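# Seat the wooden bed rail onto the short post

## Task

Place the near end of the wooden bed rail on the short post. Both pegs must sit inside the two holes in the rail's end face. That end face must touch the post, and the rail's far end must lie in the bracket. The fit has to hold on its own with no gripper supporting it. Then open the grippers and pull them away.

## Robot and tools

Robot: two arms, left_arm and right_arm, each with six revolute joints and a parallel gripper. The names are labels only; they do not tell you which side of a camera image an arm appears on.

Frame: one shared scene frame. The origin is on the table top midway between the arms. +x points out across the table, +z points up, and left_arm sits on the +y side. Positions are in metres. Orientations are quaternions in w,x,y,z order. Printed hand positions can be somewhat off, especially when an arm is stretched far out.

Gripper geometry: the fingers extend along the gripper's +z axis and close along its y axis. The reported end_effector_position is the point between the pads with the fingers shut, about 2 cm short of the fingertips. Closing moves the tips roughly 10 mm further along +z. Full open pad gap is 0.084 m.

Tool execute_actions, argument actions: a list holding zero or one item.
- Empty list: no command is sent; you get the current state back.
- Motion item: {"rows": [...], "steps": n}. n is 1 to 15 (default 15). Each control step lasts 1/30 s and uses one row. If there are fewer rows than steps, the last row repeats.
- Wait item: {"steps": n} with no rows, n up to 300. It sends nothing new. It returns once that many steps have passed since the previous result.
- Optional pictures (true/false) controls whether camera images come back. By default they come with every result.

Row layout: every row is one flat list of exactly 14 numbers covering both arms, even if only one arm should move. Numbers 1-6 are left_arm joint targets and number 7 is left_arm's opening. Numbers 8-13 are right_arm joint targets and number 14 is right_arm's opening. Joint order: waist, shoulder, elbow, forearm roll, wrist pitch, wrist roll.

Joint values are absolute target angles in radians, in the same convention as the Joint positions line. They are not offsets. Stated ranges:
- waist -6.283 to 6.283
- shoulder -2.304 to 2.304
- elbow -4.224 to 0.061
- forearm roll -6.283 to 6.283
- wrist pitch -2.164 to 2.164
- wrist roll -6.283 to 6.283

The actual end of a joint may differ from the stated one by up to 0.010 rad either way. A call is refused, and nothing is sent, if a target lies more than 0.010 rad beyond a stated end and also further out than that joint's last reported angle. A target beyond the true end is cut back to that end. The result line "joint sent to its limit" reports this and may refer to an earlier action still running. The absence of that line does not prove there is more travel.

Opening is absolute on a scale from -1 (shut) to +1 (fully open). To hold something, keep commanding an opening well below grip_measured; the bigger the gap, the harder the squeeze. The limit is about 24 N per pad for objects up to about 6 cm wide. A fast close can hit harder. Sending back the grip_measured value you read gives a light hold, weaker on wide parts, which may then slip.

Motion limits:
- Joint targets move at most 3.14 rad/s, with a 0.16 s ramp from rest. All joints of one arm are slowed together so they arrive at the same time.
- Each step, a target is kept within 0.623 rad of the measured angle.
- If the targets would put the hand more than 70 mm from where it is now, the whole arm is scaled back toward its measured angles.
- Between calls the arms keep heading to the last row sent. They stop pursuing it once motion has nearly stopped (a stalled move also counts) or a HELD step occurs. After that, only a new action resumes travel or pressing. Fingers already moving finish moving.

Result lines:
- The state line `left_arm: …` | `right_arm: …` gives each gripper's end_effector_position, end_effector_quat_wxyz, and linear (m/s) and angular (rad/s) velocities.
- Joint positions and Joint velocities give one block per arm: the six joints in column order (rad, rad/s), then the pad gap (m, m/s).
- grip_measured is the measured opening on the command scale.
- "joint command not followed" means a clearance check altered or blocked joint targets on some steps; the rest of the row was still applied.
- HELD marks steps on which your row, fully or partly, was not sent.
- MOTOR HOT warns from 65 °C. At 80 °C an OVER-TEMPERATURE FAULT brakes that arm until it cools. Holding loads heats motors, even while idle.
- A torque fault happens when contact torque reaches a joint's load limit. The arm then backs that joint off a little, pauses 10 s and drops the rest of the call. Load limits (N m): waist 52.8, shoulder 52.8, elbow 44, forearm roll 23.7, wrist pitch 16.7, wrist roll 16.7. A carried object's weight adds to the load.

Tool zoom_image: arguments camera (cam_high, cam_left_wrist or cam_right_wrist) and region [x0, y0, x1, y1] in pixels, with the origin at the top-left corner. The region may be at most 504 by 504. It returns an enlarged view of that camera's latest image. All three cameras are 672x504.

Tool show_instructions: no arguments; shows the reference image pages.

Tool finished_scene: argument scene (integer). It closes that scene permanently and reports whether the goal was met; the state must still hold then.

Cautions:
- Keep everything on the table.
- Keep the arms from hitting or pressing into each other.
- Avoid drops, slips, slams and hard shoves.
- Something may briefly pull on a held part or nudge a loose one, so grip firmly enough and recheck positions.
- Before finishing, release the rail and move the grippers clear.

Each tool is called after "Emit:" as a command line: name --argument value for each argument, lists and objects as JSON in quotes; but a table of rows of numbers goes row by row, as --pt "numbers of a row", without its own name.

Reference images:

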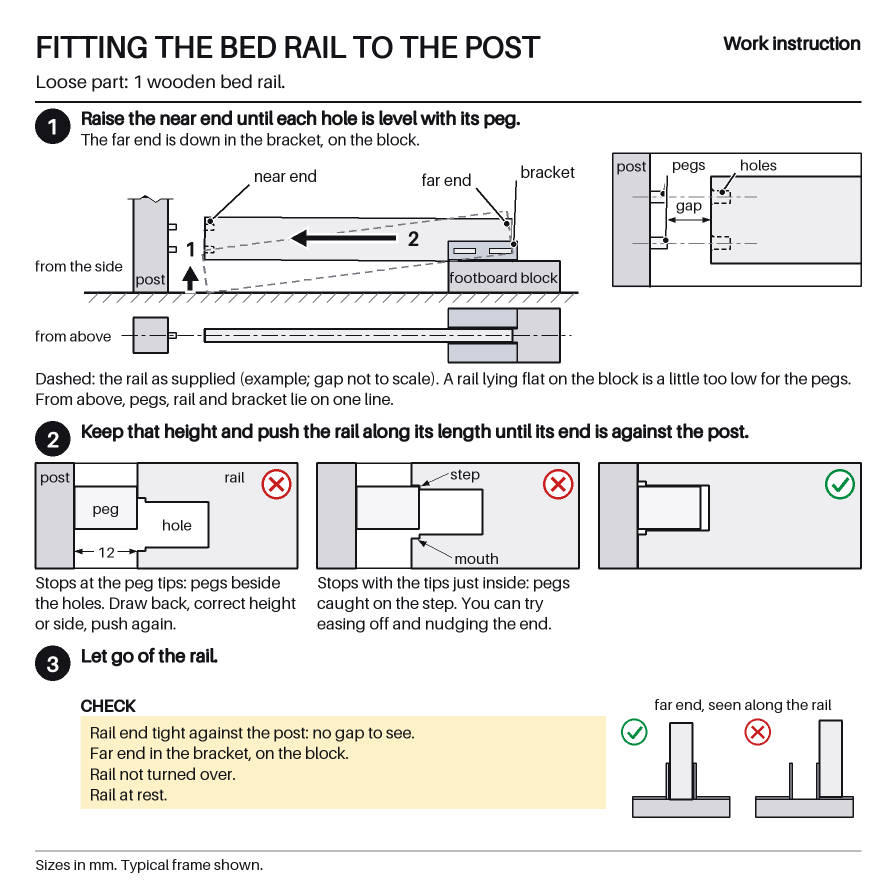

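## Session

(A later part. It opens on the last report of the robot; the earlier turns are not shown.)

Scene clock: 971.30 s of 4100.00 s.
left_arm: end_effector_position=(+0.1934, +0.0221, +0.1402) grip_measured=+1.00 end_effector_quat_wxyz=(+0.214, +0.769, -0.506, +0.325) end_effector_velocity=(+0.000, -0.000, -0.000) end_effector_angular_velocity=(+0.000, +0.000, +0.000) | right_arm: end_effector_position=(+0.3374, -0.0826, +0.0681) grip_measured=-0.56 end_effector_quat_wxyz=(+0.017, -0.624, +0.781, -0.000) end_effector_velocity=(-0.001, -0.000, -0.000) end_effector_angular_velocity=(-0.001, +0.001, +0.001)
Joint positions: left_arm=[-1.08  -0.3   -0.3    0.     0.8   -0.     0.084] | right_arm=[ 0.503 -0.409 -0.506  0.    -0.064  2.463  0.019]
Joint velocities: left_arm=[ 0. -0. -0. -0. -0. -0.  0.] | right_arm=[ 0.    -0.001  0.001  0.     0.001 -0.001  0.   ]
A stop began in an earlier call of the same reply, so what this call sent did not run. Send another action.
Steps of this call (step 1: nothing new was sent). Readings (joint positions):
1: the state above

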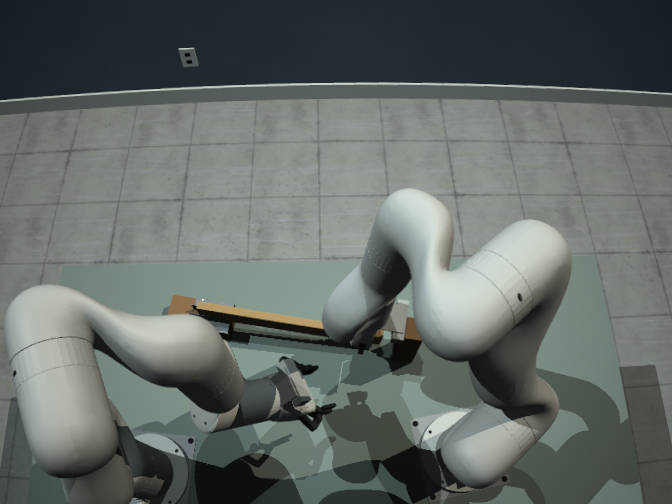

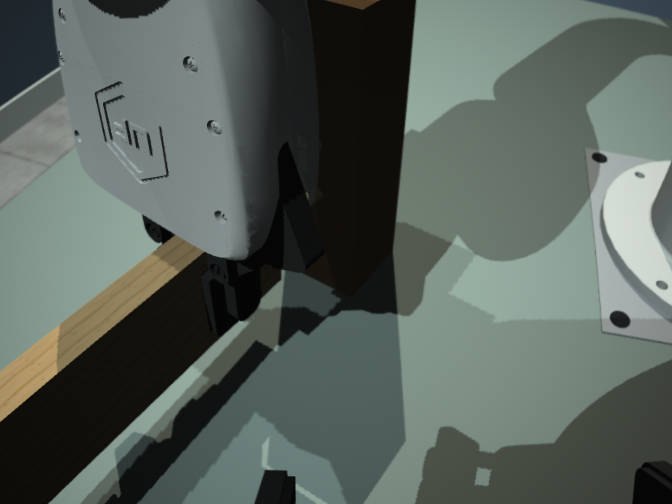

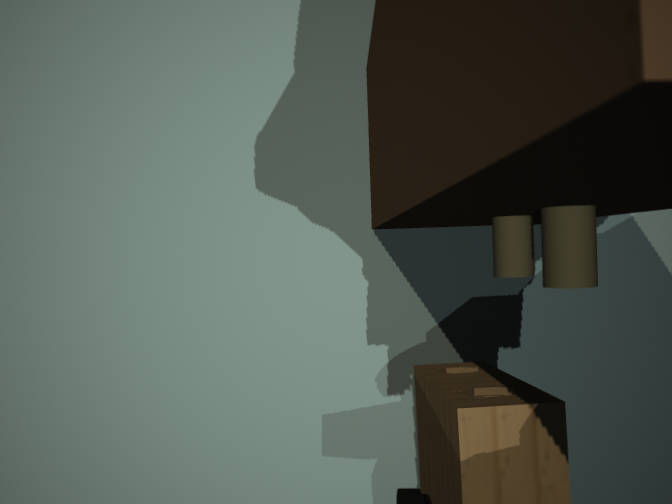

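Emit:
execute_actions --actions '[{"rows":[[-1.08,-0.3,-0.3,0,0.8,0,1,0.5385,-0.43,-0.55,0,-0.12,2.508,-1],[-1.08,-0.3,-0.3,0,0.8,0,1,0.5385,-0.43,-0.55,0,-0.12,2.508,-1],[-1.08,-0.3,-0.3,0,0.8,0,1,0.5385,-0.43,-0.55,0,-0.12,2.508,-1],[-1.08,-0.3,-0.3,0,0.8,0,1,0.5385,-0.43,-0.55,0,-0.12,2.508,-1],[-1.08,-0.3,-0.3,0,0.8,0,1,0.5385,-0.43,-0.55,0,-0.12,2.508,-1],[-1.08,-0.3,-0.3,0,0.8,0,1,0.5385,-0.43,-0.55,0,-0.12,2.508,-1],[-1.08,-0.3,-0.3,0,0.8,0,1,0.5385,-0.475,-0.556,0,-0.081,2.508,-1],[-1.08,-0.3,-0.3,0,0.8,0,1,0.5385,-0.475,-0.556,0,-0.081,2.508,-1],[-1.08,-0.3,-0.3,0,0.8,0,1,0.5385,-0.475,-0.556,0,-0.081,2.508,-1],[-1.08,-0.3,-0.3,0,0.8,0,1,0.5385,-0.515,-0.5625,0,-0.048,2.508,-1]],"steps":15}]' --pictures false

Emit:
execute_actions --actions '[{"rows":[[-1.08,-0.3,-0.3,0,0.8,0,1,0.5385,-0.515,-0.5625,0,-0.048,2.508,0.2],[-1.08,-0.3,-0.3,0,0.8,0,1,0.5385,-0.515,-0.5625,0,-0.048,2.508,0.2],[-1.08,-0.3,-0.3,0,0.8,0,1,0.5385,-0.515,-0.5625,0,-0.048,2.508,0.2],[-1.08,-0.3,-0.3,0,0.8,0,1,0.5385,-0.515,-0.5625,0,-0.048,2.508,0.2],[-1.08,-0.3,-0.3,0,0.8,0,1,0.5385,-0.515,-0.5625,0,-0.048,2.508,0.2],[-1.08,-0.3,-0.3,0,0.8,0,1,0.5385,-0.515,-0.5625,0,-0.048,2.508,0.2],[-1.08,-0.3,-0.3,0,0.8,0,1,0.5385,-0.515,-0.5625,0,-0.048,2.508,0.2],[-1.08,-0.3,-0.3,0,0.8,0,1,0.584,-0.532,-0.616,0,-0.085,2.548,0.2],[-1.08,-0.3,-0.3,0,0.8,0,1,0.584,-0.532,-0.616,0,-0.085,2.548,0.2],[-1.08,-0.3,-0.3,0,0.8,0,1,0.584,-0.532,-0.616,0,-0.085,2.548,0.2],[-1.08,-0.3,-0.3,0,0.8,0,1,0.6297,-0.549,-0.6707,0,-0.1217,2.588,0.2]],"steps":15}]' --pictures false

Emit:
execute_actions --actions '[{"steps":15}]'

Scene clock: 998.53 s of 4100.00 s.
left_arm: end_effector_position=(+0.1934, +0.0221, +0.1402) grip_measured=+1.00 end_effector_quat_wxyz=(+0.214, +0.769, -0.506, +0.325) end_effector_velocity=(+0.000, +0.000, -0.000) end_effector_angular_velocity=(+0.000, +0.000, +0.001) | right_arm: end_effector_position=(+0.3363, -0.0670, +0.0443) grip_measured=-0.56 end_effector_quat_wxyz=(+0.001, -0.621, +0.784, +0.000) end_effector_velocity=(-0.005, -0.003, -0.051) end_effector_angular_velocity=(-0.009, +0.011, +0.002)
Joint positions: left_arm=[-1.08  -0.3   -0.3    0.     0.8    0.     0.084] | right_arm=[ 0.538 -0.504 -0.561  0.    -0.055  2.508  0.019]
Joint velocities: left_arm=[ 0. -0.  0. -0.  0. -0.  0.] | right_arm=[ 0.002 -0.151 -0.023 -0.001  0.114  0.001 -0.   ]
Steps of this call (steps 1 to 90: nothing new was sent; then 23.73 s passed at rest; steps 91 to 105: all 15 steps of this action). Readings (joint positions):
91: left_arm=[-1.080 -0.300 -0.300 -0.000 0.800 0.000] | right_arm=[0.503 -0.409 -0.506 0.000 -0.065 2.463]
92: left_arm=[-1.080 -0.300 -0.300 -0.000 0.800 0.000] | right_arm=[0.505 -0.410 -0.509 0.000 -0.069 2.467]
94: left_arm=[-1.080 -0.300 -0.300 -0.000 0.800 0.000] | right_arm=[0.520 -0.419 -0.529 0.000 -0.089 2.485]
98: left_arm=[-1.080 -0.300 -0.300 0.000 0.800 -0.000] | right_arm=[0.536 -0.431 -0.549 0.000 -0.108 2.504]
105: the state above

Scene clock: 999.03 s of 4100.00 s.
left_arm: end_effector_position=(+0.1934, +0.0221, +0.1402) grip_measured=+1.00 end_effector_quat_wxyz=(+0.214, +0.769, -0.506, +0.325) end_effector_velocity=(+0.000, -0.000, +0.000) end_effector_angular_velocity=(-0.001, -0.000, +0.000) | right_arm: end_effector_position=(+0.3421, -0.0246, +0.0461) grip_measured=+0.19 end_effector_quat_wxyz=(+0.001, -0.625, +0.781, +0.000) end_effector_velocity=(+0.020, +0.171, +0.026) end_effector_angular_velocity=(+0.022, -0.022, +0.046)
Joint positions: left_arm=[-1.08  -0.3   -0.3    0.     0.8   -0.     0.084] | right_arm=[ 0.61  -0.541 -0.648  0.    -0.105  2.57   0.052]
Joint velocities: left_arm=[-0.     0.001  0.    -0.     0.     0.    -0.   ] | right_arm=[ 0.271 -0.096 -0.329  0.001 -0.201  0.224  0.001]
Steps of this call (steps 1 to 15: all 15 steps of this action). Readings (joint positions):
1: left_arm=[-1.080 -0.300 -0.300 0.000 0.800 0.000] | right_arm=[0.538 -0.508 -0.562 0.000 -0.052 2.508]
2: left_arm=[-1.080 -0.300 -0.300 -0.000 0.800 -0.000] | right_arm=[0.538 -0.511 -0.562 0.000 -0.051 2.508]
4: left_arm=[-1.080 -0.300 -0.300 0.000 0.800 0.000] | right_arm=[0.538 -0.513 -0.562 0.000 -0.049 2.509]
8: left_arm=[-1.080 -0.300 -0.300 0.000 0.800 0.000] | right_arm=[0.538 -0.514 -0.563 0.000 -0.049 2.509]
15: the state above

Scene clock: 999.53 s of 4100.00 s.
left_arm: end_effector_position=(+0.1934, +0.0221, +0.1402) grip_measured=+1.00 end_effector_quat_wxyz=(+0.214, +0.769, -0.506, +0.325) end_effector_velocity=(-0.001, -0.001, +0.000) end_effector_angular_velocity=(-0.000, -0.000, -0.003) | right_arm: end_effector_position=(+0.3424, -0.0134, +0.0475) grip_measured=+0.19 end_effector_quat_wxyz=(-0.000, -0.625, +0.780, -0.000) end_effector_velocity=(+0.001, +0.001, +0.000) end_effector_angular_velocity=(+0.001, -0.001, +0.000)
Joint positions: left_arm=[-1.08  -0.3   -0.3    0.     0.8   -0.     0.084] | right_arm=[ 0.63  -0.549 -0.67  -0.    -0.122  2.588  0.052]
Joint velocities: left_arm=[-0.002 -0.    -0.     0.001  0.    -0.     0.   ] | right_arm=[ 0.001 -0.001 -0.003  0.    -0.001  0.001  0.   ]
Steps of this call (steps 1 to 15: the robot went on to your last target). Readings (joint positions):
1: left_arm=[-1.080 -0.300 -0.300 -0.000 0.800 -0.000] | right_arm=[0.618 -0.544 -0.657 0.000 -0.110 2.576]
2: left_arm=[-1.080 -0.300 -0.300 -0.000 0.800 -0.000] | right_arm=[0.622 -0.546 -0.662 0.000 -0.114 2.580]
4: left_arm=[-1.080 -0.300 -0.300 -0.000 0.800 -0.000] | right_arm=[0.627 -0.548 -0.667 0.000 -0.119 2.585]
8: left_arm=[-1.080 -0.300 -0.300 -0.000 0.800 0.000] | right_arm=[0.629 -0.549 -0.670 -0.000 -0.121 2.587]
15: the state above

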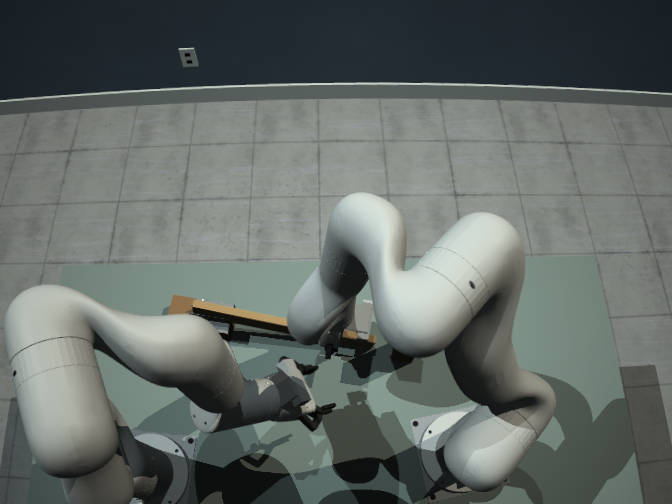

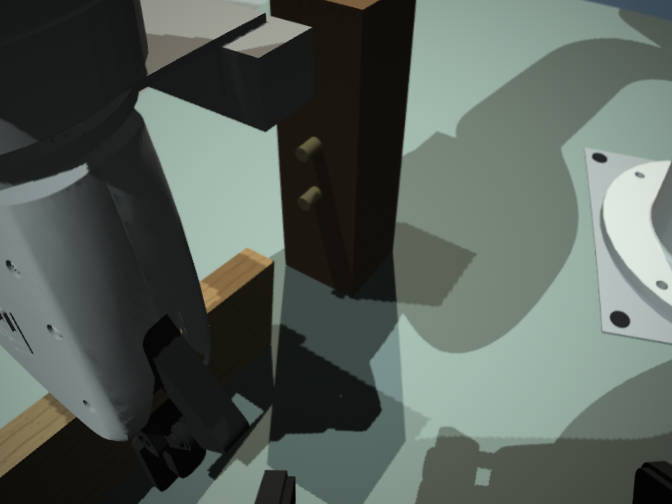

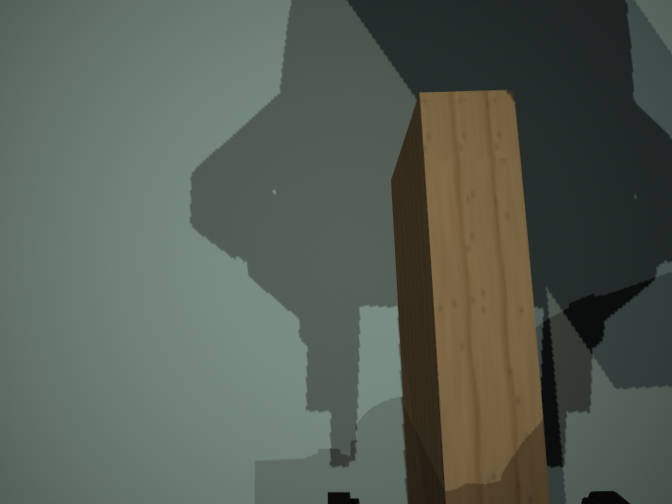

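Emit:
execute_actions --actions '[{"rows":[[-1.08,-0.3,-0.3,0,0.8,0,1,0.6297,-0.549,-0.6707,0,-0.1217,2.588,-0.4],[-1.08,-0.3,-0.3,0,0.8,0,1,0.6297,-0.549,-0.6707,0,-0.1217,2.588,-0.4],[-1.08,-0.3,-0.3,0,0.8,0,1,0.6297,-0.549,-0.6707,0,-0.1217,2.588,-0.4],[-1.08,-0.3,-0.3,0,0.8,0,1,0.6297,-0.549,-0.6707,0,-0.1217,2.588,-0.4],[-1.08,-0.3,-0.3,0,0.8,0,1,0.6297,-0.549,-0.6707,0,-0.1217,2.588,-0.4],[-1.08,-0.3,-0.3,0,0.8,0,1,0.6297,-0.549,-0.6707,0,-0.1217,2.588,-1]],"steps":15}]' --pictures false

Emit:
execute_actions --actions '[{"rows":[[-1.08,-0.3,-0.3,0,0.8,0,1,0.6297,-0.52,-0.667,0,-0.147,2.588,-1],[-1.08,-0.3,-0.3,0,0.8,0,1,0.6297,-0.52,-0.667,0,-0.147,2.588,-1],[-1.08,-0.3,-0.3,0,0.8,0,1,0.6297,-0.52,-0.667,0,-0.147,2.588,-1],[-1.08,-0.3,-0.3,0,0.8,0,1,0.6297,-0.52,-0.667,0,-0.147,2.588,-1],[-1.08,-0.3,-0.3,0,0.8,0,1,0.6297,-0.49,-0.662,0,-0.173,2.588,-1],[-1.08,-0.3,-0.3,0,0.8,0,1,0.6297,-0.49,-0.662,0,-0.173,2.588,-1],[-1.08,-0.3,-0.3,0,0.8,0,1,0.6297,-0.49,-0.662,0,-0.173,2.588,-1],[-1.08,-0.3,-0.3,0,0.8,0,1,0.6297,-0.49,-0.662,0,-0.173,2.588,-1],[-1.08,-0.3,-0.3,0,0.8,0,1,0.6297,-0.4554,-0.6576,0,-0.202,2.588,-1]],"steps":15}]' --pictures false

Emit:
execute_actions --actions '[{"steps":15}]'

Scene clock: 1025.50 s of 4100.00 s.
left_arm: end_effector_position=(+0.1934, +0.0221, +0.1402) grip_measured=+1.00 end_effector_quat_wxyz=(+0.214, +0.769, -0.506, +0.325) end_effector_velocity=(-0.000, +0.000, -0.001) end_effector_angular_velocity=(+0.002, +0.001, -0.001) | right_arm: end_effector_position=(+0.3424, -0.0132, +0.0476) grip_measured=-0.58 end_effector_quat_wxyz=(-0.000, -0.626, +0.780, -0.000) end_effector_velocity=(+0.001, +0.001, +0.000) end_effector_angular_velocity=(+0.002, -0.001, -0.003)
Joint positions: left_arm=[-1.08  -0.3   -0.3    0.     0.8    0.     0.084] | right_arm=[ 0.63  -0.549 -0.671 -0.    -0.122  2.588  0.019]
Joint velocities: left_arm=[-0.    -0.002  0.     0.     0.     0.     0.   ] | right_arm=[-0.     0.001 -0.001  0.001  0.001  0.003  0.   ]
Steps of this call (steps 1 to 15: the robot went on to your last target; steps 16 to 90: nothing new was sent; then 22.47 s passed at rest; steps 91 to 105: all 15 steps of this action). Readings (joint positions):
91: left_arm=[-1.080 -0.300 -0.300 -0.000 0.800 -0.000] | right_arm=[0.630 -0.549 -0.671 -0.000 -0.122 2.588]
92: left_arm=[-1.080 -0.300 -0.300 -0.000 0.800 -0.000] | right_arm=[0.630 -0.549 -0.671 0.000 -0.122 2.588]
94: left_arm=[-1.080 -0.300 -0.300 -0.000 0.800 0.000] | right_arm=[0.630 -0.549 -0.671 -0.000 -0.122 2.588]
98: left_arm=[-1.080 -0.300 -0.300 0.000 0.800 -0.000] | right_arm=[0.630 -0.549 -0.671 -0.000 -0.122 2.587]
105: the state above

Scene clock: 1026.00 s of 4100.00 s.
left_arm: end_effector_position=(+0.1934, +0.0221, +0.1402) grip_measured=+1.00 end_effector_quat_wxyz=(+0.214, +0.769, -0.506, +0.325) end_effector_velocity=(+0.000, +0.000, +0.000) end_effector_angular_velocity=(+0.000, -0.000, +0.001) | right_arm: end_effector_position=(+0.3426, -0.0130, +0.0807) grip_measured=-0.58 end_effector_quat_wxyz=(+0.000, -0.626, +0.780, +0.000) end_effector_velocity=(-0.002, -0.002, +0.025) end_effector_angular_velocity=(-0.004, +0.004, -0.000)
Joint positions: left_arm=[-1.08  -0.3   -0.3   -0.     0.8    0.     0.084] | right_arm=[ 0.63  -0.461 -0.659 -0.    -0.197  2.588  0.019]
Joint velocities: left_arm=[ 0.001  0.    -0.    -0.    -0.001  0.     0.   ] | right_arm=[ 0.     0.069  0.012  0.    -0.063  0.    -0.   ]
Steps of this call (steps 1 to 15: all 15 steps of this action). Readings (joint positions):
1: left_arm=[-1.080 -0.300 -0.300 0.000 0.800 -0.000] | right_arm=[0.630 -0.549 -0.671 -0.000 -0.122 2.588]
2: left_arm=[-1.080 -0.300 -0.300 0.000 0.800 -0.000] | right_arm=[0.630 -0.546 -0.670 -0.000 -0.125 2.588]
4: left_arm=[-1.080 -0.300 -0.300 0.000 0.800 0.000] | right_arm=[0.630 -0.534 -0.668 -0.000 -0.136 2.588]
8: left_arm=[-1.080 -0.300 -0.300 0.000 0.800 0.000] | right_arm=[0.630 -0.507 -0.664 -0.000 -0.159 2.588]
15: the state above

Scene clock: 1026.50 s of 4100.00 s.
left_arm: end_effector_position=(+0.1934, +0.0221, +0.1402) grip_measured=+1.00 end_effector_quat_wxyz=(+0.214, +0.769, -0.506, +0.325) end_effector_velocity=(+0.000, +0.000, -0.000) end_effector_angular_velocity=(+0.001, +0.001, +0.001) | right_arm: end_effector_position=(+0.3423, -0.0133, +0.0825) grip_measured=-0.58 end_effector_quat_wxyz=(-0.000, -0.625, +0.780, -0.000) end_effector_velocity=(-0.001, -0.001, -0.000) end_effector_angular_velocity=(-0.003, +0.003, +0.001)
Joint positions: left_arm=[-1.08  -0.3   -0.3    0.     0.8    0.     0.084] | right_arm=[ 0.63  -0.455 -0.658 -0.    -0.202  2.588  0.019]
Joint velocities: left_arm=[ 0.001 -0.001  0.     0.    -0.001  0.     0.   ] | right_arm=[-0.     0.     0.001  0.    -0.004 -0.001 -0.   ]
Steps of this call (steps 1 to 15: the robot went on to your last target). Readings (joint positions):
1: left_arm=[-1.080 -0.300 -0.300 -0.000 0.800 0.000] | right_arm=[0.630 -0.459 -0.658 -0.000 -0.199 2.588]
2: left_arm=[-1.080 -0.300 -0.300 -0.000 0.800 -0.000] | right_arm=[0.630 -0.458 -0.658 0.000 -0.200 2.588]
4: left_arm=[-1.080 -0.300 -0.300 -0.000 0.800 0.000] | right_arm=[0.630 -0.457 -0.658 0.000 -0.201 2.588]
8: left_arm=[-1.080 -0.300 -0.300 -0.000 0.800 0.000] | right_arm=[0.630 -0.456 -0.658 0.000 -0.202 2.588]
15: the state above
All arms were judged still, so your last target was given up. Only a new action makes them travel on or press farther. Fingers that are still opening or closing keep moving.

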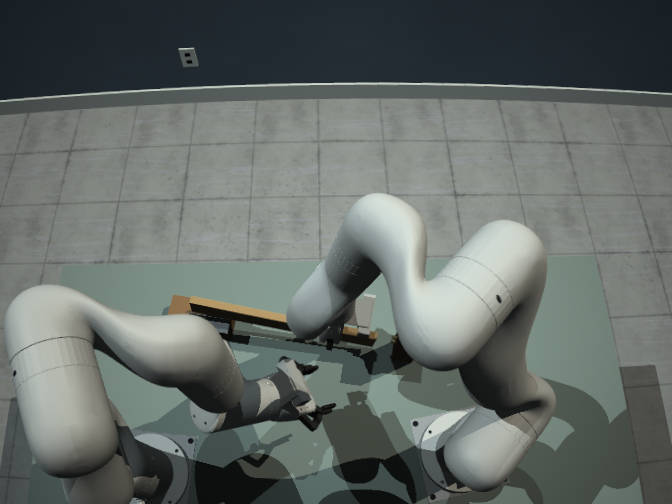

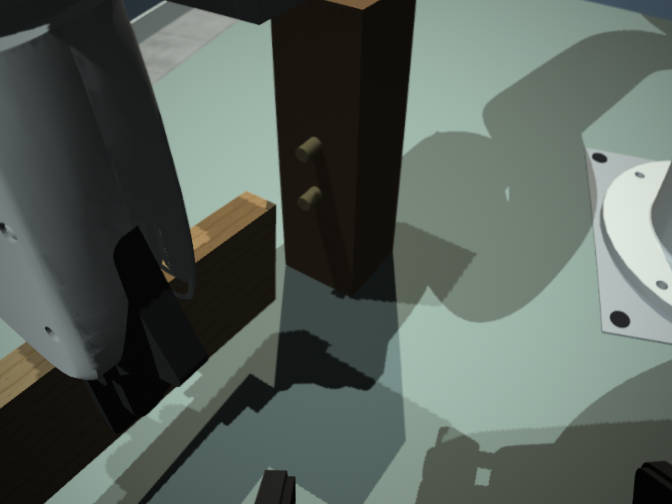

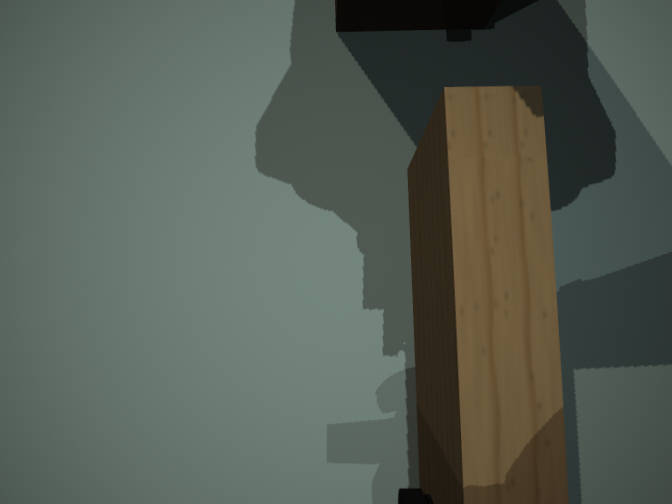

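Emit:
execute_actions --actions '[{"rows":[[-1.08,-0.3,-0.3,0,0.8,0,1,0.609,-0.438,-0.627,0,-0.19,2.567,-1],[-1.08,-0.3,-0.3,0,0.8,0,1,0.609,-0.438,-0.627,0,-0.19,2.567,-1],[-1.08,-0.3,-0.3,0,0.8,0,1,0.609,-0.438,-0.627,0,-0.19,2.567,-1],[-1.08,-0.3,-0.3,0,0.8,0,1,0.609,-0.438,-0.627,0,-0.19,2.567,-1],[-1.08,-0.3,-0.3,0,0.8,0,1,0.609,-0.438,-0.627,0,-0.19,2.567,-1],[-1.08,-0.3,-0.3,0,0.8,0,1,0.589,-0.4204,-0.597,0,-0.177,2.547,-1]],"steps":15}]' --pictures false

Emit:
execute_actions --actions '[{"steps":15}]'

Emit:
zoom_image --camera "cam_left_wrist" --region '[220,110,400,310]'

Scene clock: 1042.70 s of 4100.00 s.
left_arm: end_effector_position=(+0.1934, +0.0221, +0.1402) grip_measured=+1.00 end_effector_quat_wxyz=(+0.214, +0.769, -0.506, +0.325) end_effector_velocity=(+0.001, -0.000, +0.001) end_effector_angular_velocity=(-0.001, -0.001, +0.001) | right_arm: end_effector_position=(+0.3377, -0.0399, +0.0825) grip_measured=-0.58 end_effector_quat_wxyz=(-0.000, -0.626, +0.780, -0.000) end_effector_velocity=(-0.001, -0.006, -0.000) end_effector_angular_velocity=(+0.001, -0.001, +0.001)
Joint positions: left_arm=[-1.08  -0.3   -0.3    0.     0.8   -0.     0.084] | right_arm=[ 0.59  -0.421 -0.598  0.    -0.178  2.548  0.019]
Joint velocities: left_arm=[ 0.002  0.001 -0.     0.     0.    -0.    -0.   ] | right_arm=[-0.009  0.008  0.014  0.     0.008 -0.011 -0.   ]
Steps of this call (steps 1 to 90: nothing new was sent; then 12.70 s passed at rest; steps 91 to 105: all 15 steps of this action). Readings (joint positions):
91: left_arm=[-1.080 -0.300 -0.300 -0.000 0.800 -0.000] | right_arm=[0.630 -0.455 -0.657 0.000 -0.202 2.588]
92: left_arm=[-1.080 -0.300 -0.300 0.000 0.800 -0.000] | right_arm=[0.628 -0.454 -0.655 0.000 -0.200 2.585]
94: left_arm=[-1.080 -0.300 -0.300 -0.000 0.800 -0.000] | right_arm=[0.619 -0.446 -0.642 0.000 -0.195 2.577]
98: left_arm=[-1.080 -0.300 -0.300 -0.000 0.800 -0.000] | right_arm=[0.605 -0.434 -0.621 0.000 -0.186 2.562]
105: the state above

Scene clock: 1043.20 s of 4100.00 s.
left_arm: end_effector_position=(+0.1934, +0.0221, +0.1402) grip_measured=+1.00 end_effector_quat_wxyz=(+0.214, +0.769, -0.506, +0.325) end_effector_velocity=(-0.000, +0.000, -0.000) end_effector_angular_velocity=(+0.000, +0.000, -0.002) | right_arm: end_effector_position=(+0.3376, -0.0404, +0.0825) grip_measured=-0.58 end_effector_quat_wxyz=(-0.000, -0.626, +0.780, -0.000) end_effector_velocity=(-0.001, -0.001, -0.000) end_effector_angular_velocity=(-0.001, +0.001, -0.001)
Joint positions: left_arm=[-1.08  -0.3   -0.3    0.     0.8    0.     0.084] | right_arm=[ 0.589 -0.42  -0.597  0.    -0.177  2.547  0.019]
Joint velocities: left_arm=[ 0.    -0.001  0.     0.002  0.001 -0.    -0.   ] | right_arm=[-0.    -0.     0.002  0.     0.     0.001 -0.   ]
Steps of this call (steps 1 to 15: the robot went on to your last target). Readings (joint positions):
1: left_arm=[-1.080 -0.300 -0.300 -0.000 0.800 0.000] | right_arm=[0.590 -0.421 -0.598 0.000 -0.177 2.548]
2: left_arm=[-1.080 -0.300 -0.300 0.000 0.800 0.000] | right_arm=[0.589 -0.421 -0.598 0.000 -0.177 2.547]
4: left_arm=[-1.080 -0.300 -0.300 -0.000 0.800 -0.000] | right_arm=[0.589 -0.421 -0.597 0.000 -0.177 2.547]
8: left_arm=[-1.080 -0.300 -0.300 -0.000 0.800 -0.000] | right_arm=[0.589 -0.420 -0.597 0.000 -0.177 2.547]
15: the state above
All arms were judged still, so your last target was given up. Only a new action makes them travel on or press farther. Fingers that are still opening or closing keep moving.

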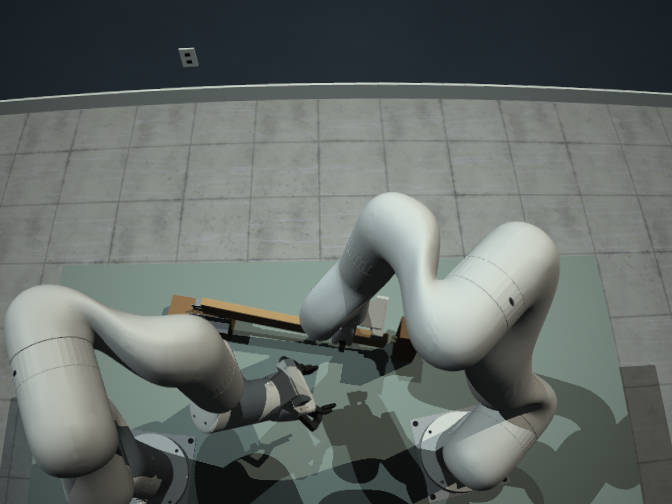

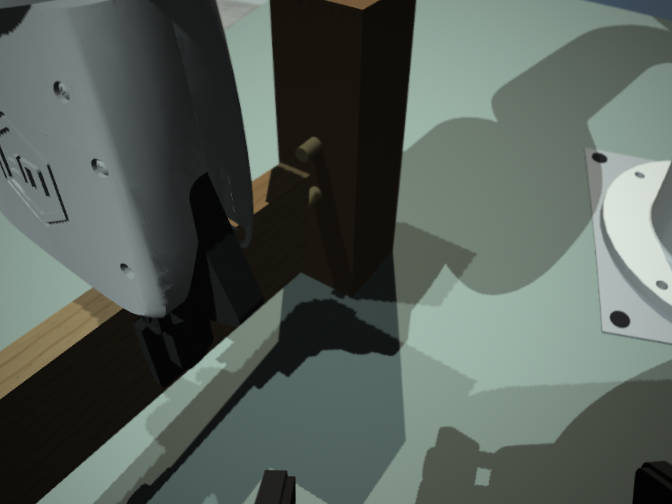

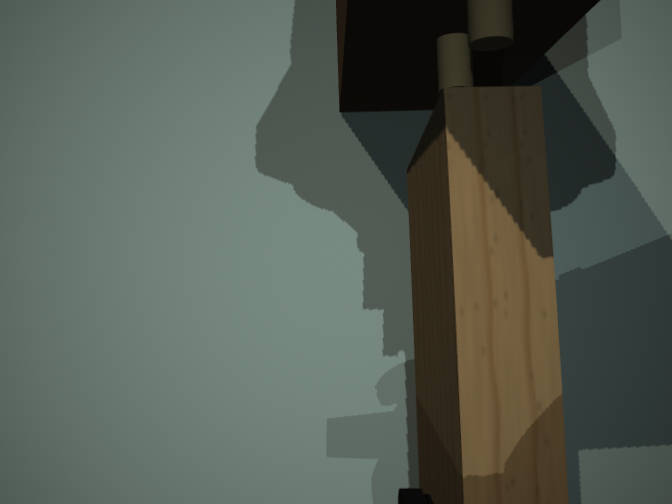

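Region (220, 110, 400, 310) of cam_left_wrist's 672x504 image, scaled by 2.520, with more detail than that image has; it fills the left 454 columns of this view, and the rest is white.

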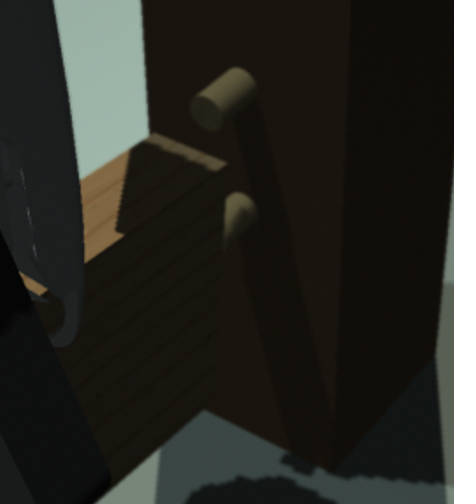

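Emit:
execute_actions --actions '[{"rows":[[-1.08,-0.3,-0.3,0,0.8,0,1,0.589,-0.395,-0.593,0,-0.199,2.547,-1],[-1.08,-0.3,-0.3,0,0.8,0,1,0.589,-0.395,-0.593,0,-0.199,2.547,-1],[-1.08,-0.3,-0.3,0,0.8,0,1,0.589,-0.395,-0.593,0,-0.199,2.547,-1],[-1.08,-0.3,-0.3,0,0.8,0,1,0.589,-0.395,-0.593,0,-0.199,2.547,-1],[-1.08,-0.3,-0.3,0,0.8,0,1,0.589,-0.395,-0.593,0,-0.199,2.547,-1],[-1.08,-0.3,-0.3,0,0.8,0,1,0.589,-0.369,-0.588,0,-0.22,2.547,-1]],"steps":15}]' --pictures false

Emit:
execute_actions --actions '[{"steps":15}]'

Emit:
zoom_image --camera "cam_left_wrist" --region '[220,110,400,310]'

Scene clock: 1070.23 s of 4100.00 s.
left_arm: end_effector_position=(+0.1934, +0.0221, +0.1402) grip_measured=+1.00 end_effector_quat_wxyz=(+0.214, +0.769, -0.506, +0.325) end_effector_velocity=(-0.001, -0.000, +0.000) end_effector_angular_velocity=(-0.000, +0.000, -0.003) | right_arm: end_effector_position=(+0.3360, -0.0419, +0.0997) grip_measured=-0.60 end_effector_quat_wxyz=(-0.000, -0.626, +0.780, -0.000) end_effector_velocity=(-0.003, -0.002, +0.003) end_effector_angular_velocity=(-0.005, +0.005, +0.003)
Joint positions: left_arm=[-1.08  -0.3   -0.3    0.     0.8    0.     0.084] | right_arm=[ 0.589 -0.37  -0.588  0.    -0.219  2.547  0.018]
Joint velocities: left_arm=[-0.001  0.001  0.     0.002 -0.    -0.     0.   ] | right_arm=[ 0.     0.012  0.005 -0.    -0.013 -0.002  0.   ]
Steps of this call (steps 1 to 90: nothing new was sent; then 23.53 s passed at rest; steps 91 to 105: all 15 steps of this action). Readings (joint positions):
91: left_arm=[-1.080 -0.300 -0.300 0.000 0.800 -0.000] | right_arm=[0.589 -0.420 -0.597 0.000 -0.177 2.547]
92: left_arm=[-1.080 -0.300 -0.300 -0.000 0.800 -0.000] | right_arm=[0.589 -0.418 -0.596 0.000 -0.180 2.547]
94: left_arm=[-1.080 -0.300 -0.300 0.000 0.800 -0.000] | right_arm=[0.589 -0.407 -0.594 0.000 -0.189 2.547]
98: left_arm=[-1.080 -0.300 -0.300 -0.000 0.800 -0.000] | right_arm=[0.589 -0.389 -0.592 0.000 -0.204 2.548]
105: the state above

Scene clock: 1070.73 s of 4100.00 s.
left_arm: end_effector_position=(+0.1934, +0.0221, +0.1402) grip_measured=+1.00 end_effector_quat_wxyz=(+0.214, +0.769, -0.506, +0.325) end_effector_velocity=(+0.001, -0.000, +0.000) end_effector_angular_velocity=(-0.001, -0.000, +0.001) | right_arm: end_effector_position=(+0.3360, -0.0420, +0.1000) grip_measured=-0.60 end_effector_quat_wxyz=(-0.001, -0.626, +0.780, -0.000) end_effector_velocity=(-0.001, -0.001, -0.001) end_effector_angular_velocity=(-0.002, +0.002, -0.001)
Joint positions: left_arm=[-1.08  -0.3   -0.3   -0.     0.8   -0.     0.084] | right_arm=[ 0.589 -0.369 -0.588  0.    -0.22   2.547  0.018]
Joint velocities: left_arm=[ 0.001  0.001 -0.     0.    -0.    -0.    -0.   ] | right_arm=[ 0.    -0.     0.002 -0.    -0.001  0.002 -0.   ]
Steps of this call (steps 1 to 15: the robot went on to your last target). Readings (joint positions):
1: left_arm=[-1.080 -0.300 -0.300 -0.000 0.800 -0.000] | right_arm=[0.589 -0.370 -0.588 0.000 -0.219 2.547]
2: left_arm=[-1.080 -0.300 -0.300 -0.000 0.800 -0.000] | right_arm=[0.589 -0.370 -0.588 0.000 -0.220 2.547]
4: left_arm=[-1.080 -0.300 -0.300 -0.000 0.800 -0.000] | right_arm=[0.589 -0.369 -0.588 0.000 -0.220 2.547]
8: left_arm=[-1.080 -0.300 -0.300 0.000 0.800 -0.000] | right_arm=[0.589 -0.369 -0.588 0.000 -0.220 2.547]
15: the state above
All arms were judged still, so your last target was given up. Only a new action makes them travel on or press farther. Fingers that are still opening or closing keep moving.

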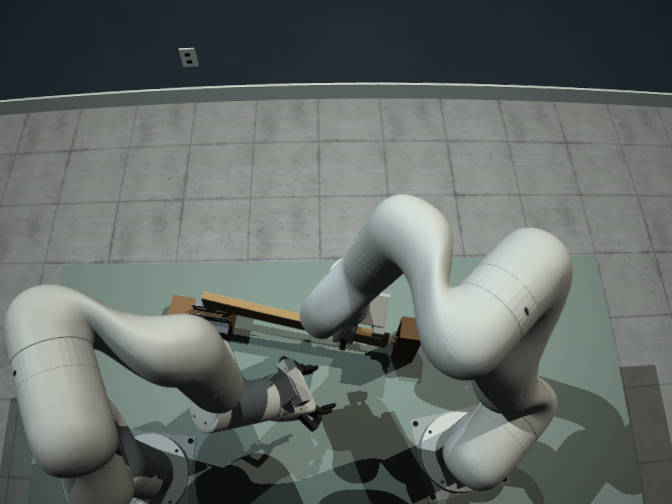

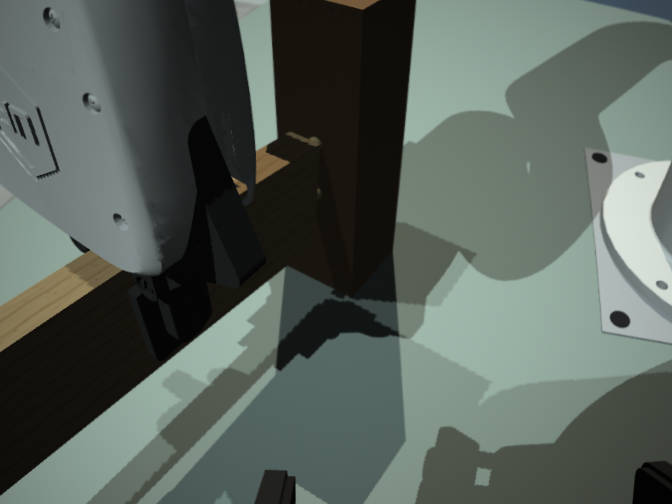

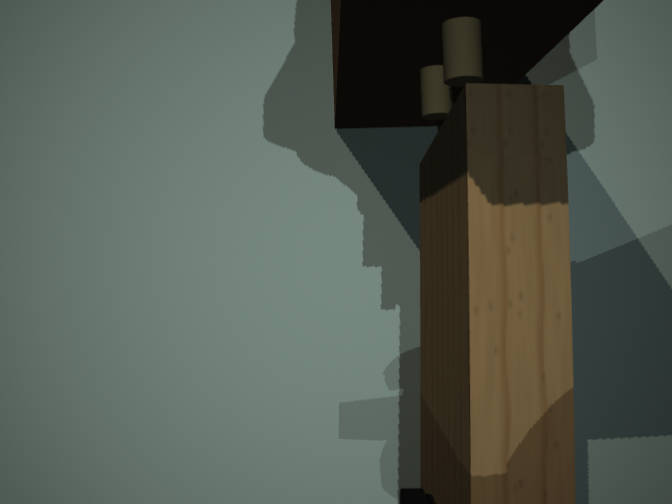

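Region (220, 110, 400, 310) of cam_left_wrist's 672x504 image, scaled by 2.520, with more detail than that image has; it fills the left 454 columns of this view, and the rest is white.

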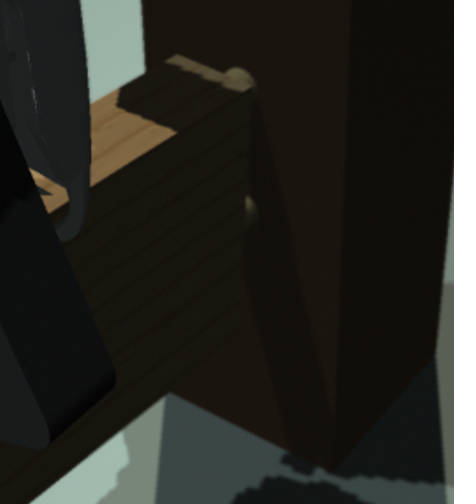

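Emit:
execute_actions --actions '[{"rows":[[-1.08,-0.3,-0.3,0,0.8,0,1,0.589,-0.369,-0.588,0,-0.22,2.547,-0.66]],"steps":15}]'

Scene clock: 1077.63 s of 4100.00 s.
left_arm: end_effector_position=(+0.1934, +0.0221, +0.1402) grip_measured=+1.00 end_effector_quat_wxyz=(+0.214, +0.769, -0.506, +0.325) end_effector_velocity=(-0.000, +0.000, -0.000) end_effector_angular_velocity=(+0.001, +0.000, +0.000) | right_arm: end_effector_position=(+0.3360, -0.0420, +0.1000) grip_measured=-0.60 end_effector_quat_wxyz=(-0.000, -0.626, +0.780, -0.000) end_effector_velocity=(+0.001, +0.001, +0.000) end_effector_angular_velocity=(+0.000, -0.001, -0.001)
Joint positions: left_arm=[-1.08  -0.3   -0.3   -0.     0.8   -0.     0.084] | right_arm=[ 0.589 -0.369 -0.588  0.    -0.22   2.547  0.018]
Joint velocities: left_arm=[-0.    -0.     0.    -0.001 -0.    -0.     0.   ] | right_arm=[ 0.    -0.    -0.002 -0.    -0.001  0.001 -0.   ]
Steps of this call (steps 1 to 90: nothing new was sent; then 3.40 s passed at rest; steps 91 to 105: all 15 steps of this action). Readings (joint positions):
91: left_arm=[-1.080 -0.300 -0.300 -0.000 0.800 0.000] | right_arm=[0.589 -0.369 -0.588 0.000 -0.220 2.547]
92: left_arm=[-1.080 -0.300 -0.300 -0.000 0.800 -0.000] | right_arm=[0.589 -0.369 -0.588 -0.000 -0.220 2.547]
94: left_arm=[-1.080 -0.300 -0.300 0.000 0.800 0.000] | right_arm=[0.589 -0.369 -0.588 -0.000 -0.220 2.547]
98: left_arm=[-1.080 -0.300 -0.300 0.000 0.800 0.000] | right_arm=[0.589 -0.369 -0.588 0.000 -0.220 2.547]
105: the state above

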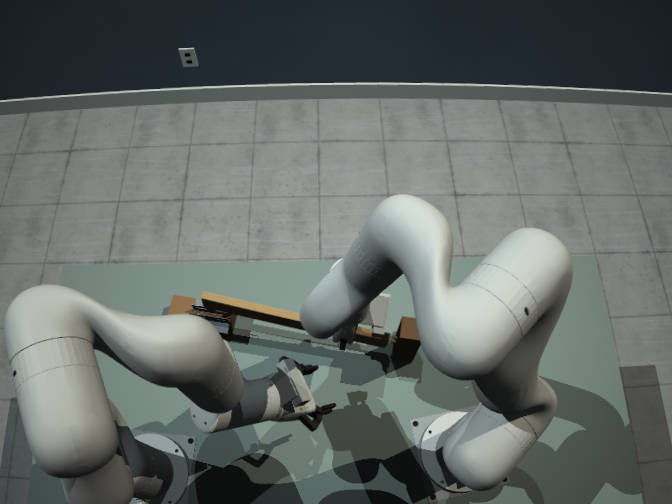

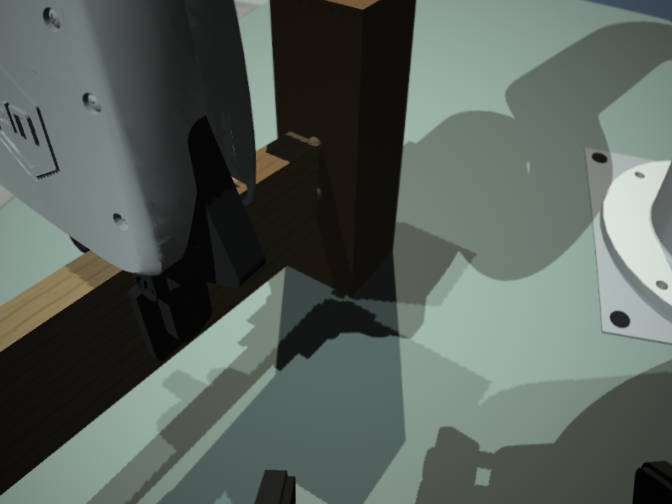

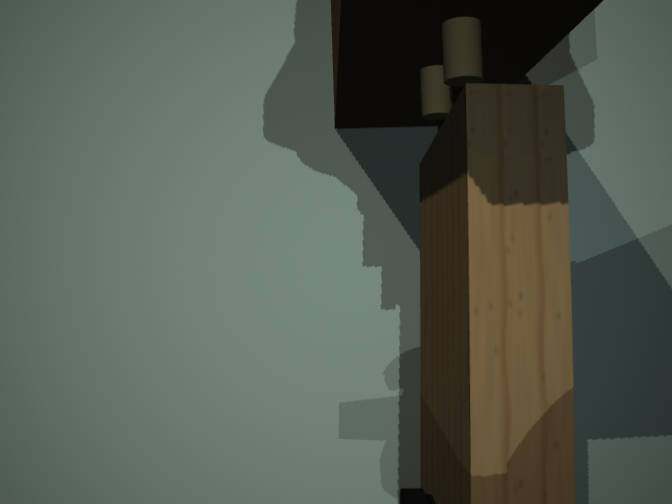

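Emit:
execute_actions --actions '[{"rows":[[-1.08,-0.3,-0.3,0,0.8,0,1,0.589,-0.369,-0.588,0,-0.22,2.547,-0.62]],"steps":15}]'

Emit:
execute_actions --actions '[{"rows":[[-1.08,-0.3,-0.3,0,0.8,0,1,0.589,-0.369,-0.588,0,-0.22,2.547,-0.6]],"steps":15}]'

Scene clock: 1103.03 s of 4100.00 s.
left_arm: end_effector_position=(+0.1934, +0.0221, +0.1402) grip_measured=+1.00 end_effector_quat_wxyz=(+0.214, +0.769, -0.506, +0.325) end_effector_velocity=(+0.000, +0.000, -0.000) end_effector_angular_velocity=(+0.001, +0.000, +0.000) | right_arm: end_effector_position=(+0.3360, -0.0420, +0.1000) grip_measured=-0.60 end_effector_quat_wxyz=(-0.000, -0.626, +0.780, -0.000) end_effector_velocity=(-0.001, -0.000, -0.000) end_effector_angular_velocity=(-0.001, +0.001, -0.001)
Joint positions: left_arm=[-1.08  -0.3   -0.3   -0.     0.8   -0.     0.084] | right_arm=[ 0.589 -0.369 -0.588  0.    -0.22   2.547  0.018]
Joint velocities: left_arm=[ 0.001  0.001  0.001  0.001 -0.001 -0.    -0.   ] | right_arm=[ 0.     0.     0.001 -0.    -0.001  0.001 -0.   ]
Steps of this call (steps 1 to 15: the robot went on to your last target; steps 16 to 90: nothing new was sent; then 21.90 s passed at rest; steps 91 to 105: all 15 steps of this action). Readings (joint positions):
91: left_arm=[-1.080 -0.300 -0.300 0.000 0.800 0.000] | right_arm=[0.589 -0.369 -0.588 0.000 -0.220 2.547]
92: left_arm=[-1.080 -0.300 -0.300 -0.000 0.800 -0.000] | right_arm=[0.589 -0.369 -0.588 0.000 -0.220 2.547]
94: left_arm=[-1.080 -0.300 -0.300 0.000 0.800 0.000] | right_arm=[0.589 -0.369 -0.588 0.000 -0.220 2.547]
98: left_arm=[-1.080 -0.300 -0.300 0.000 0.800 -0.000] | right_arm=[0.589 -0.369 -0.588 0.000 -0.220 2.547]
105: the state above

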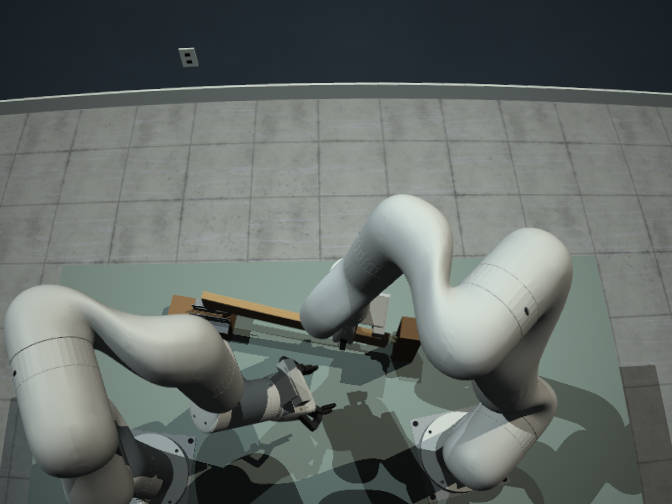

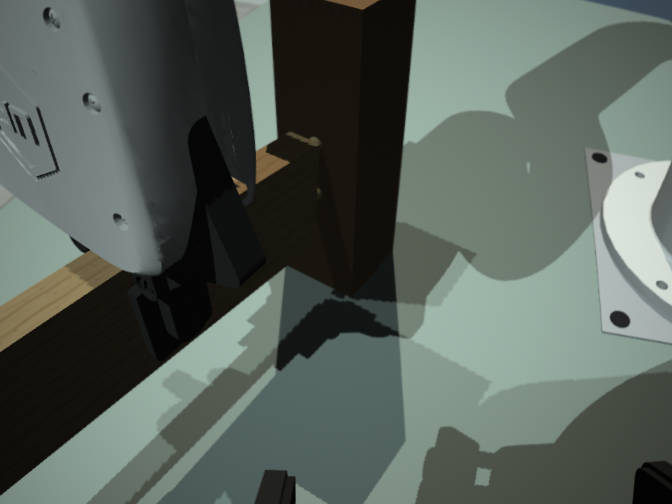

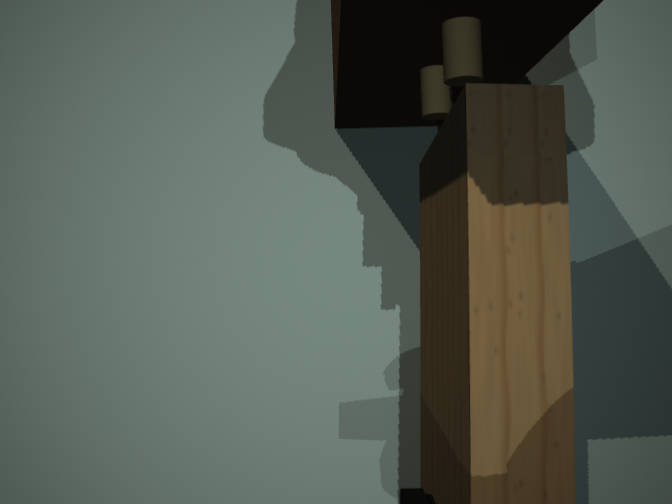

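Scene clock: 1103.53 s of 4100.00 s.
left_arm: end_effector_position=(+0.1934, +0.0221, +0.1402) grip_measured=+1.00 end_effector_quat_wxyz=(+0.214, +0.769, -0.506, +0.325) end_effector_velocity=(-0.000, +0.000, -0.000) end_effector_angular_velocity=(+0.001, -0.000, -0.001) | right_arm: end_effector_position=(+0.3360, -0.0420, +0.1000) grip_measured=-0.60 end_effector_quat_wxyz=(-0.000, -0.626, +0.780, -0.000) end_effector_velocity=(+0.000, +0.000, +0.000) end_effector_angular_velocity=(+0.000, -0.000, -0.001)
Joint positions: left_arm=[-1.08  -0.3   -0.3   -0.     0.8   -0.     0.084] | right_arm=[ 0.589 -0.369 -0.588 -0.    -0.22   2.547  0.018]
Joint velocities: left_arm=[-0.001 -0.001  0.    -0.     0.     0.     0.   ] | right_arm=[ 0.     0.001 -0.001  0.    -0.001  0.001 -0.   ]
Steps of this call (steps 1 to 15: all 15 steps of this action). Readings (joint positions):
1: left_arm=[-1.080 -0.300 -0.300 -0.000 0.800 -0.000] | right_arm=[0.589 -0.369 -0.588 0.000 -0.220 2.547]
2: left_arm=[-1.080 -0.300 -0.300 -0.000 0.800 0.000] | right_arm=[0.589 -0.369 -0.588 -0.000 -0.220 2.547]
4: left_arm=[-1.080 -0.300 -0.300 -0.000 0.800 -0.000] | right_arm=[0.589 -0.369 -0.588 -0.000 -0.220 2.547]
8: left_arm=[-1.080 -0.300 -0.300 0.000 0.800 0.000] | right_arm=[0.589 -0.369 -0.588 -0.000 -0.220 2.547]
15: the state above

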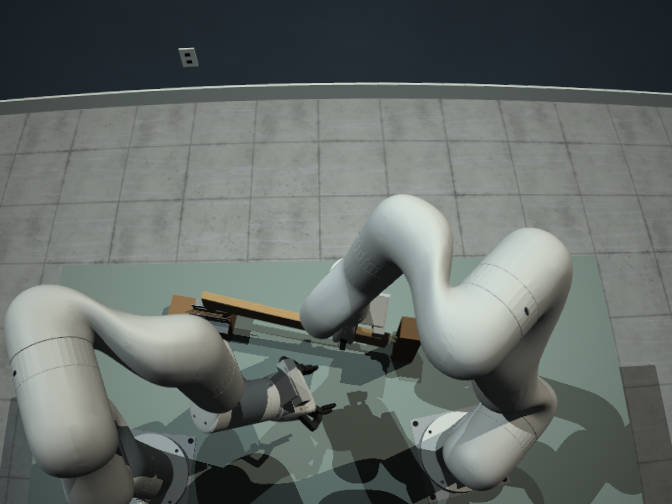

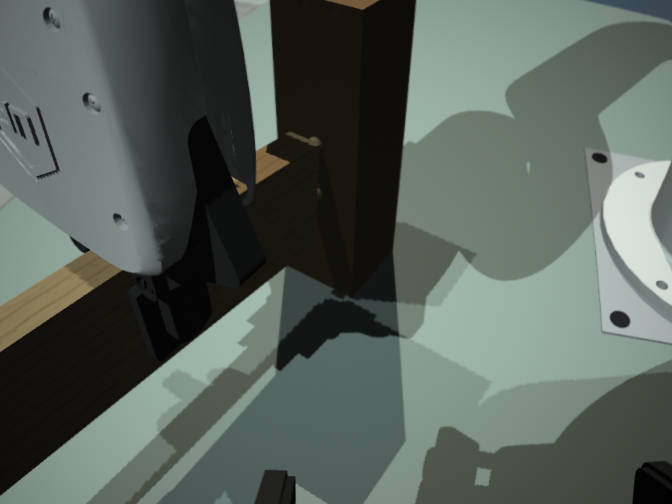

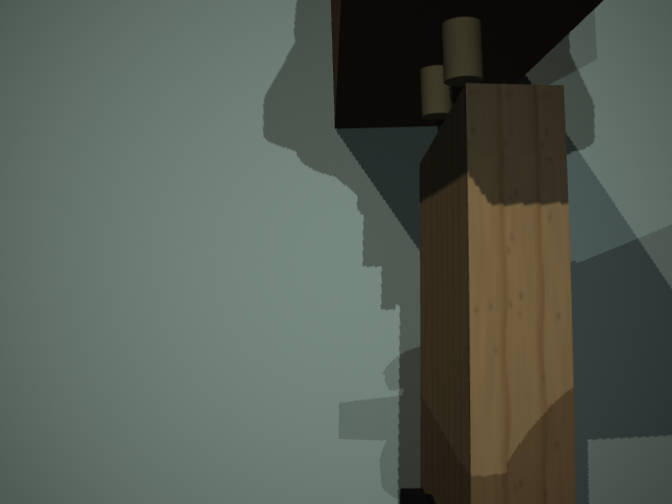

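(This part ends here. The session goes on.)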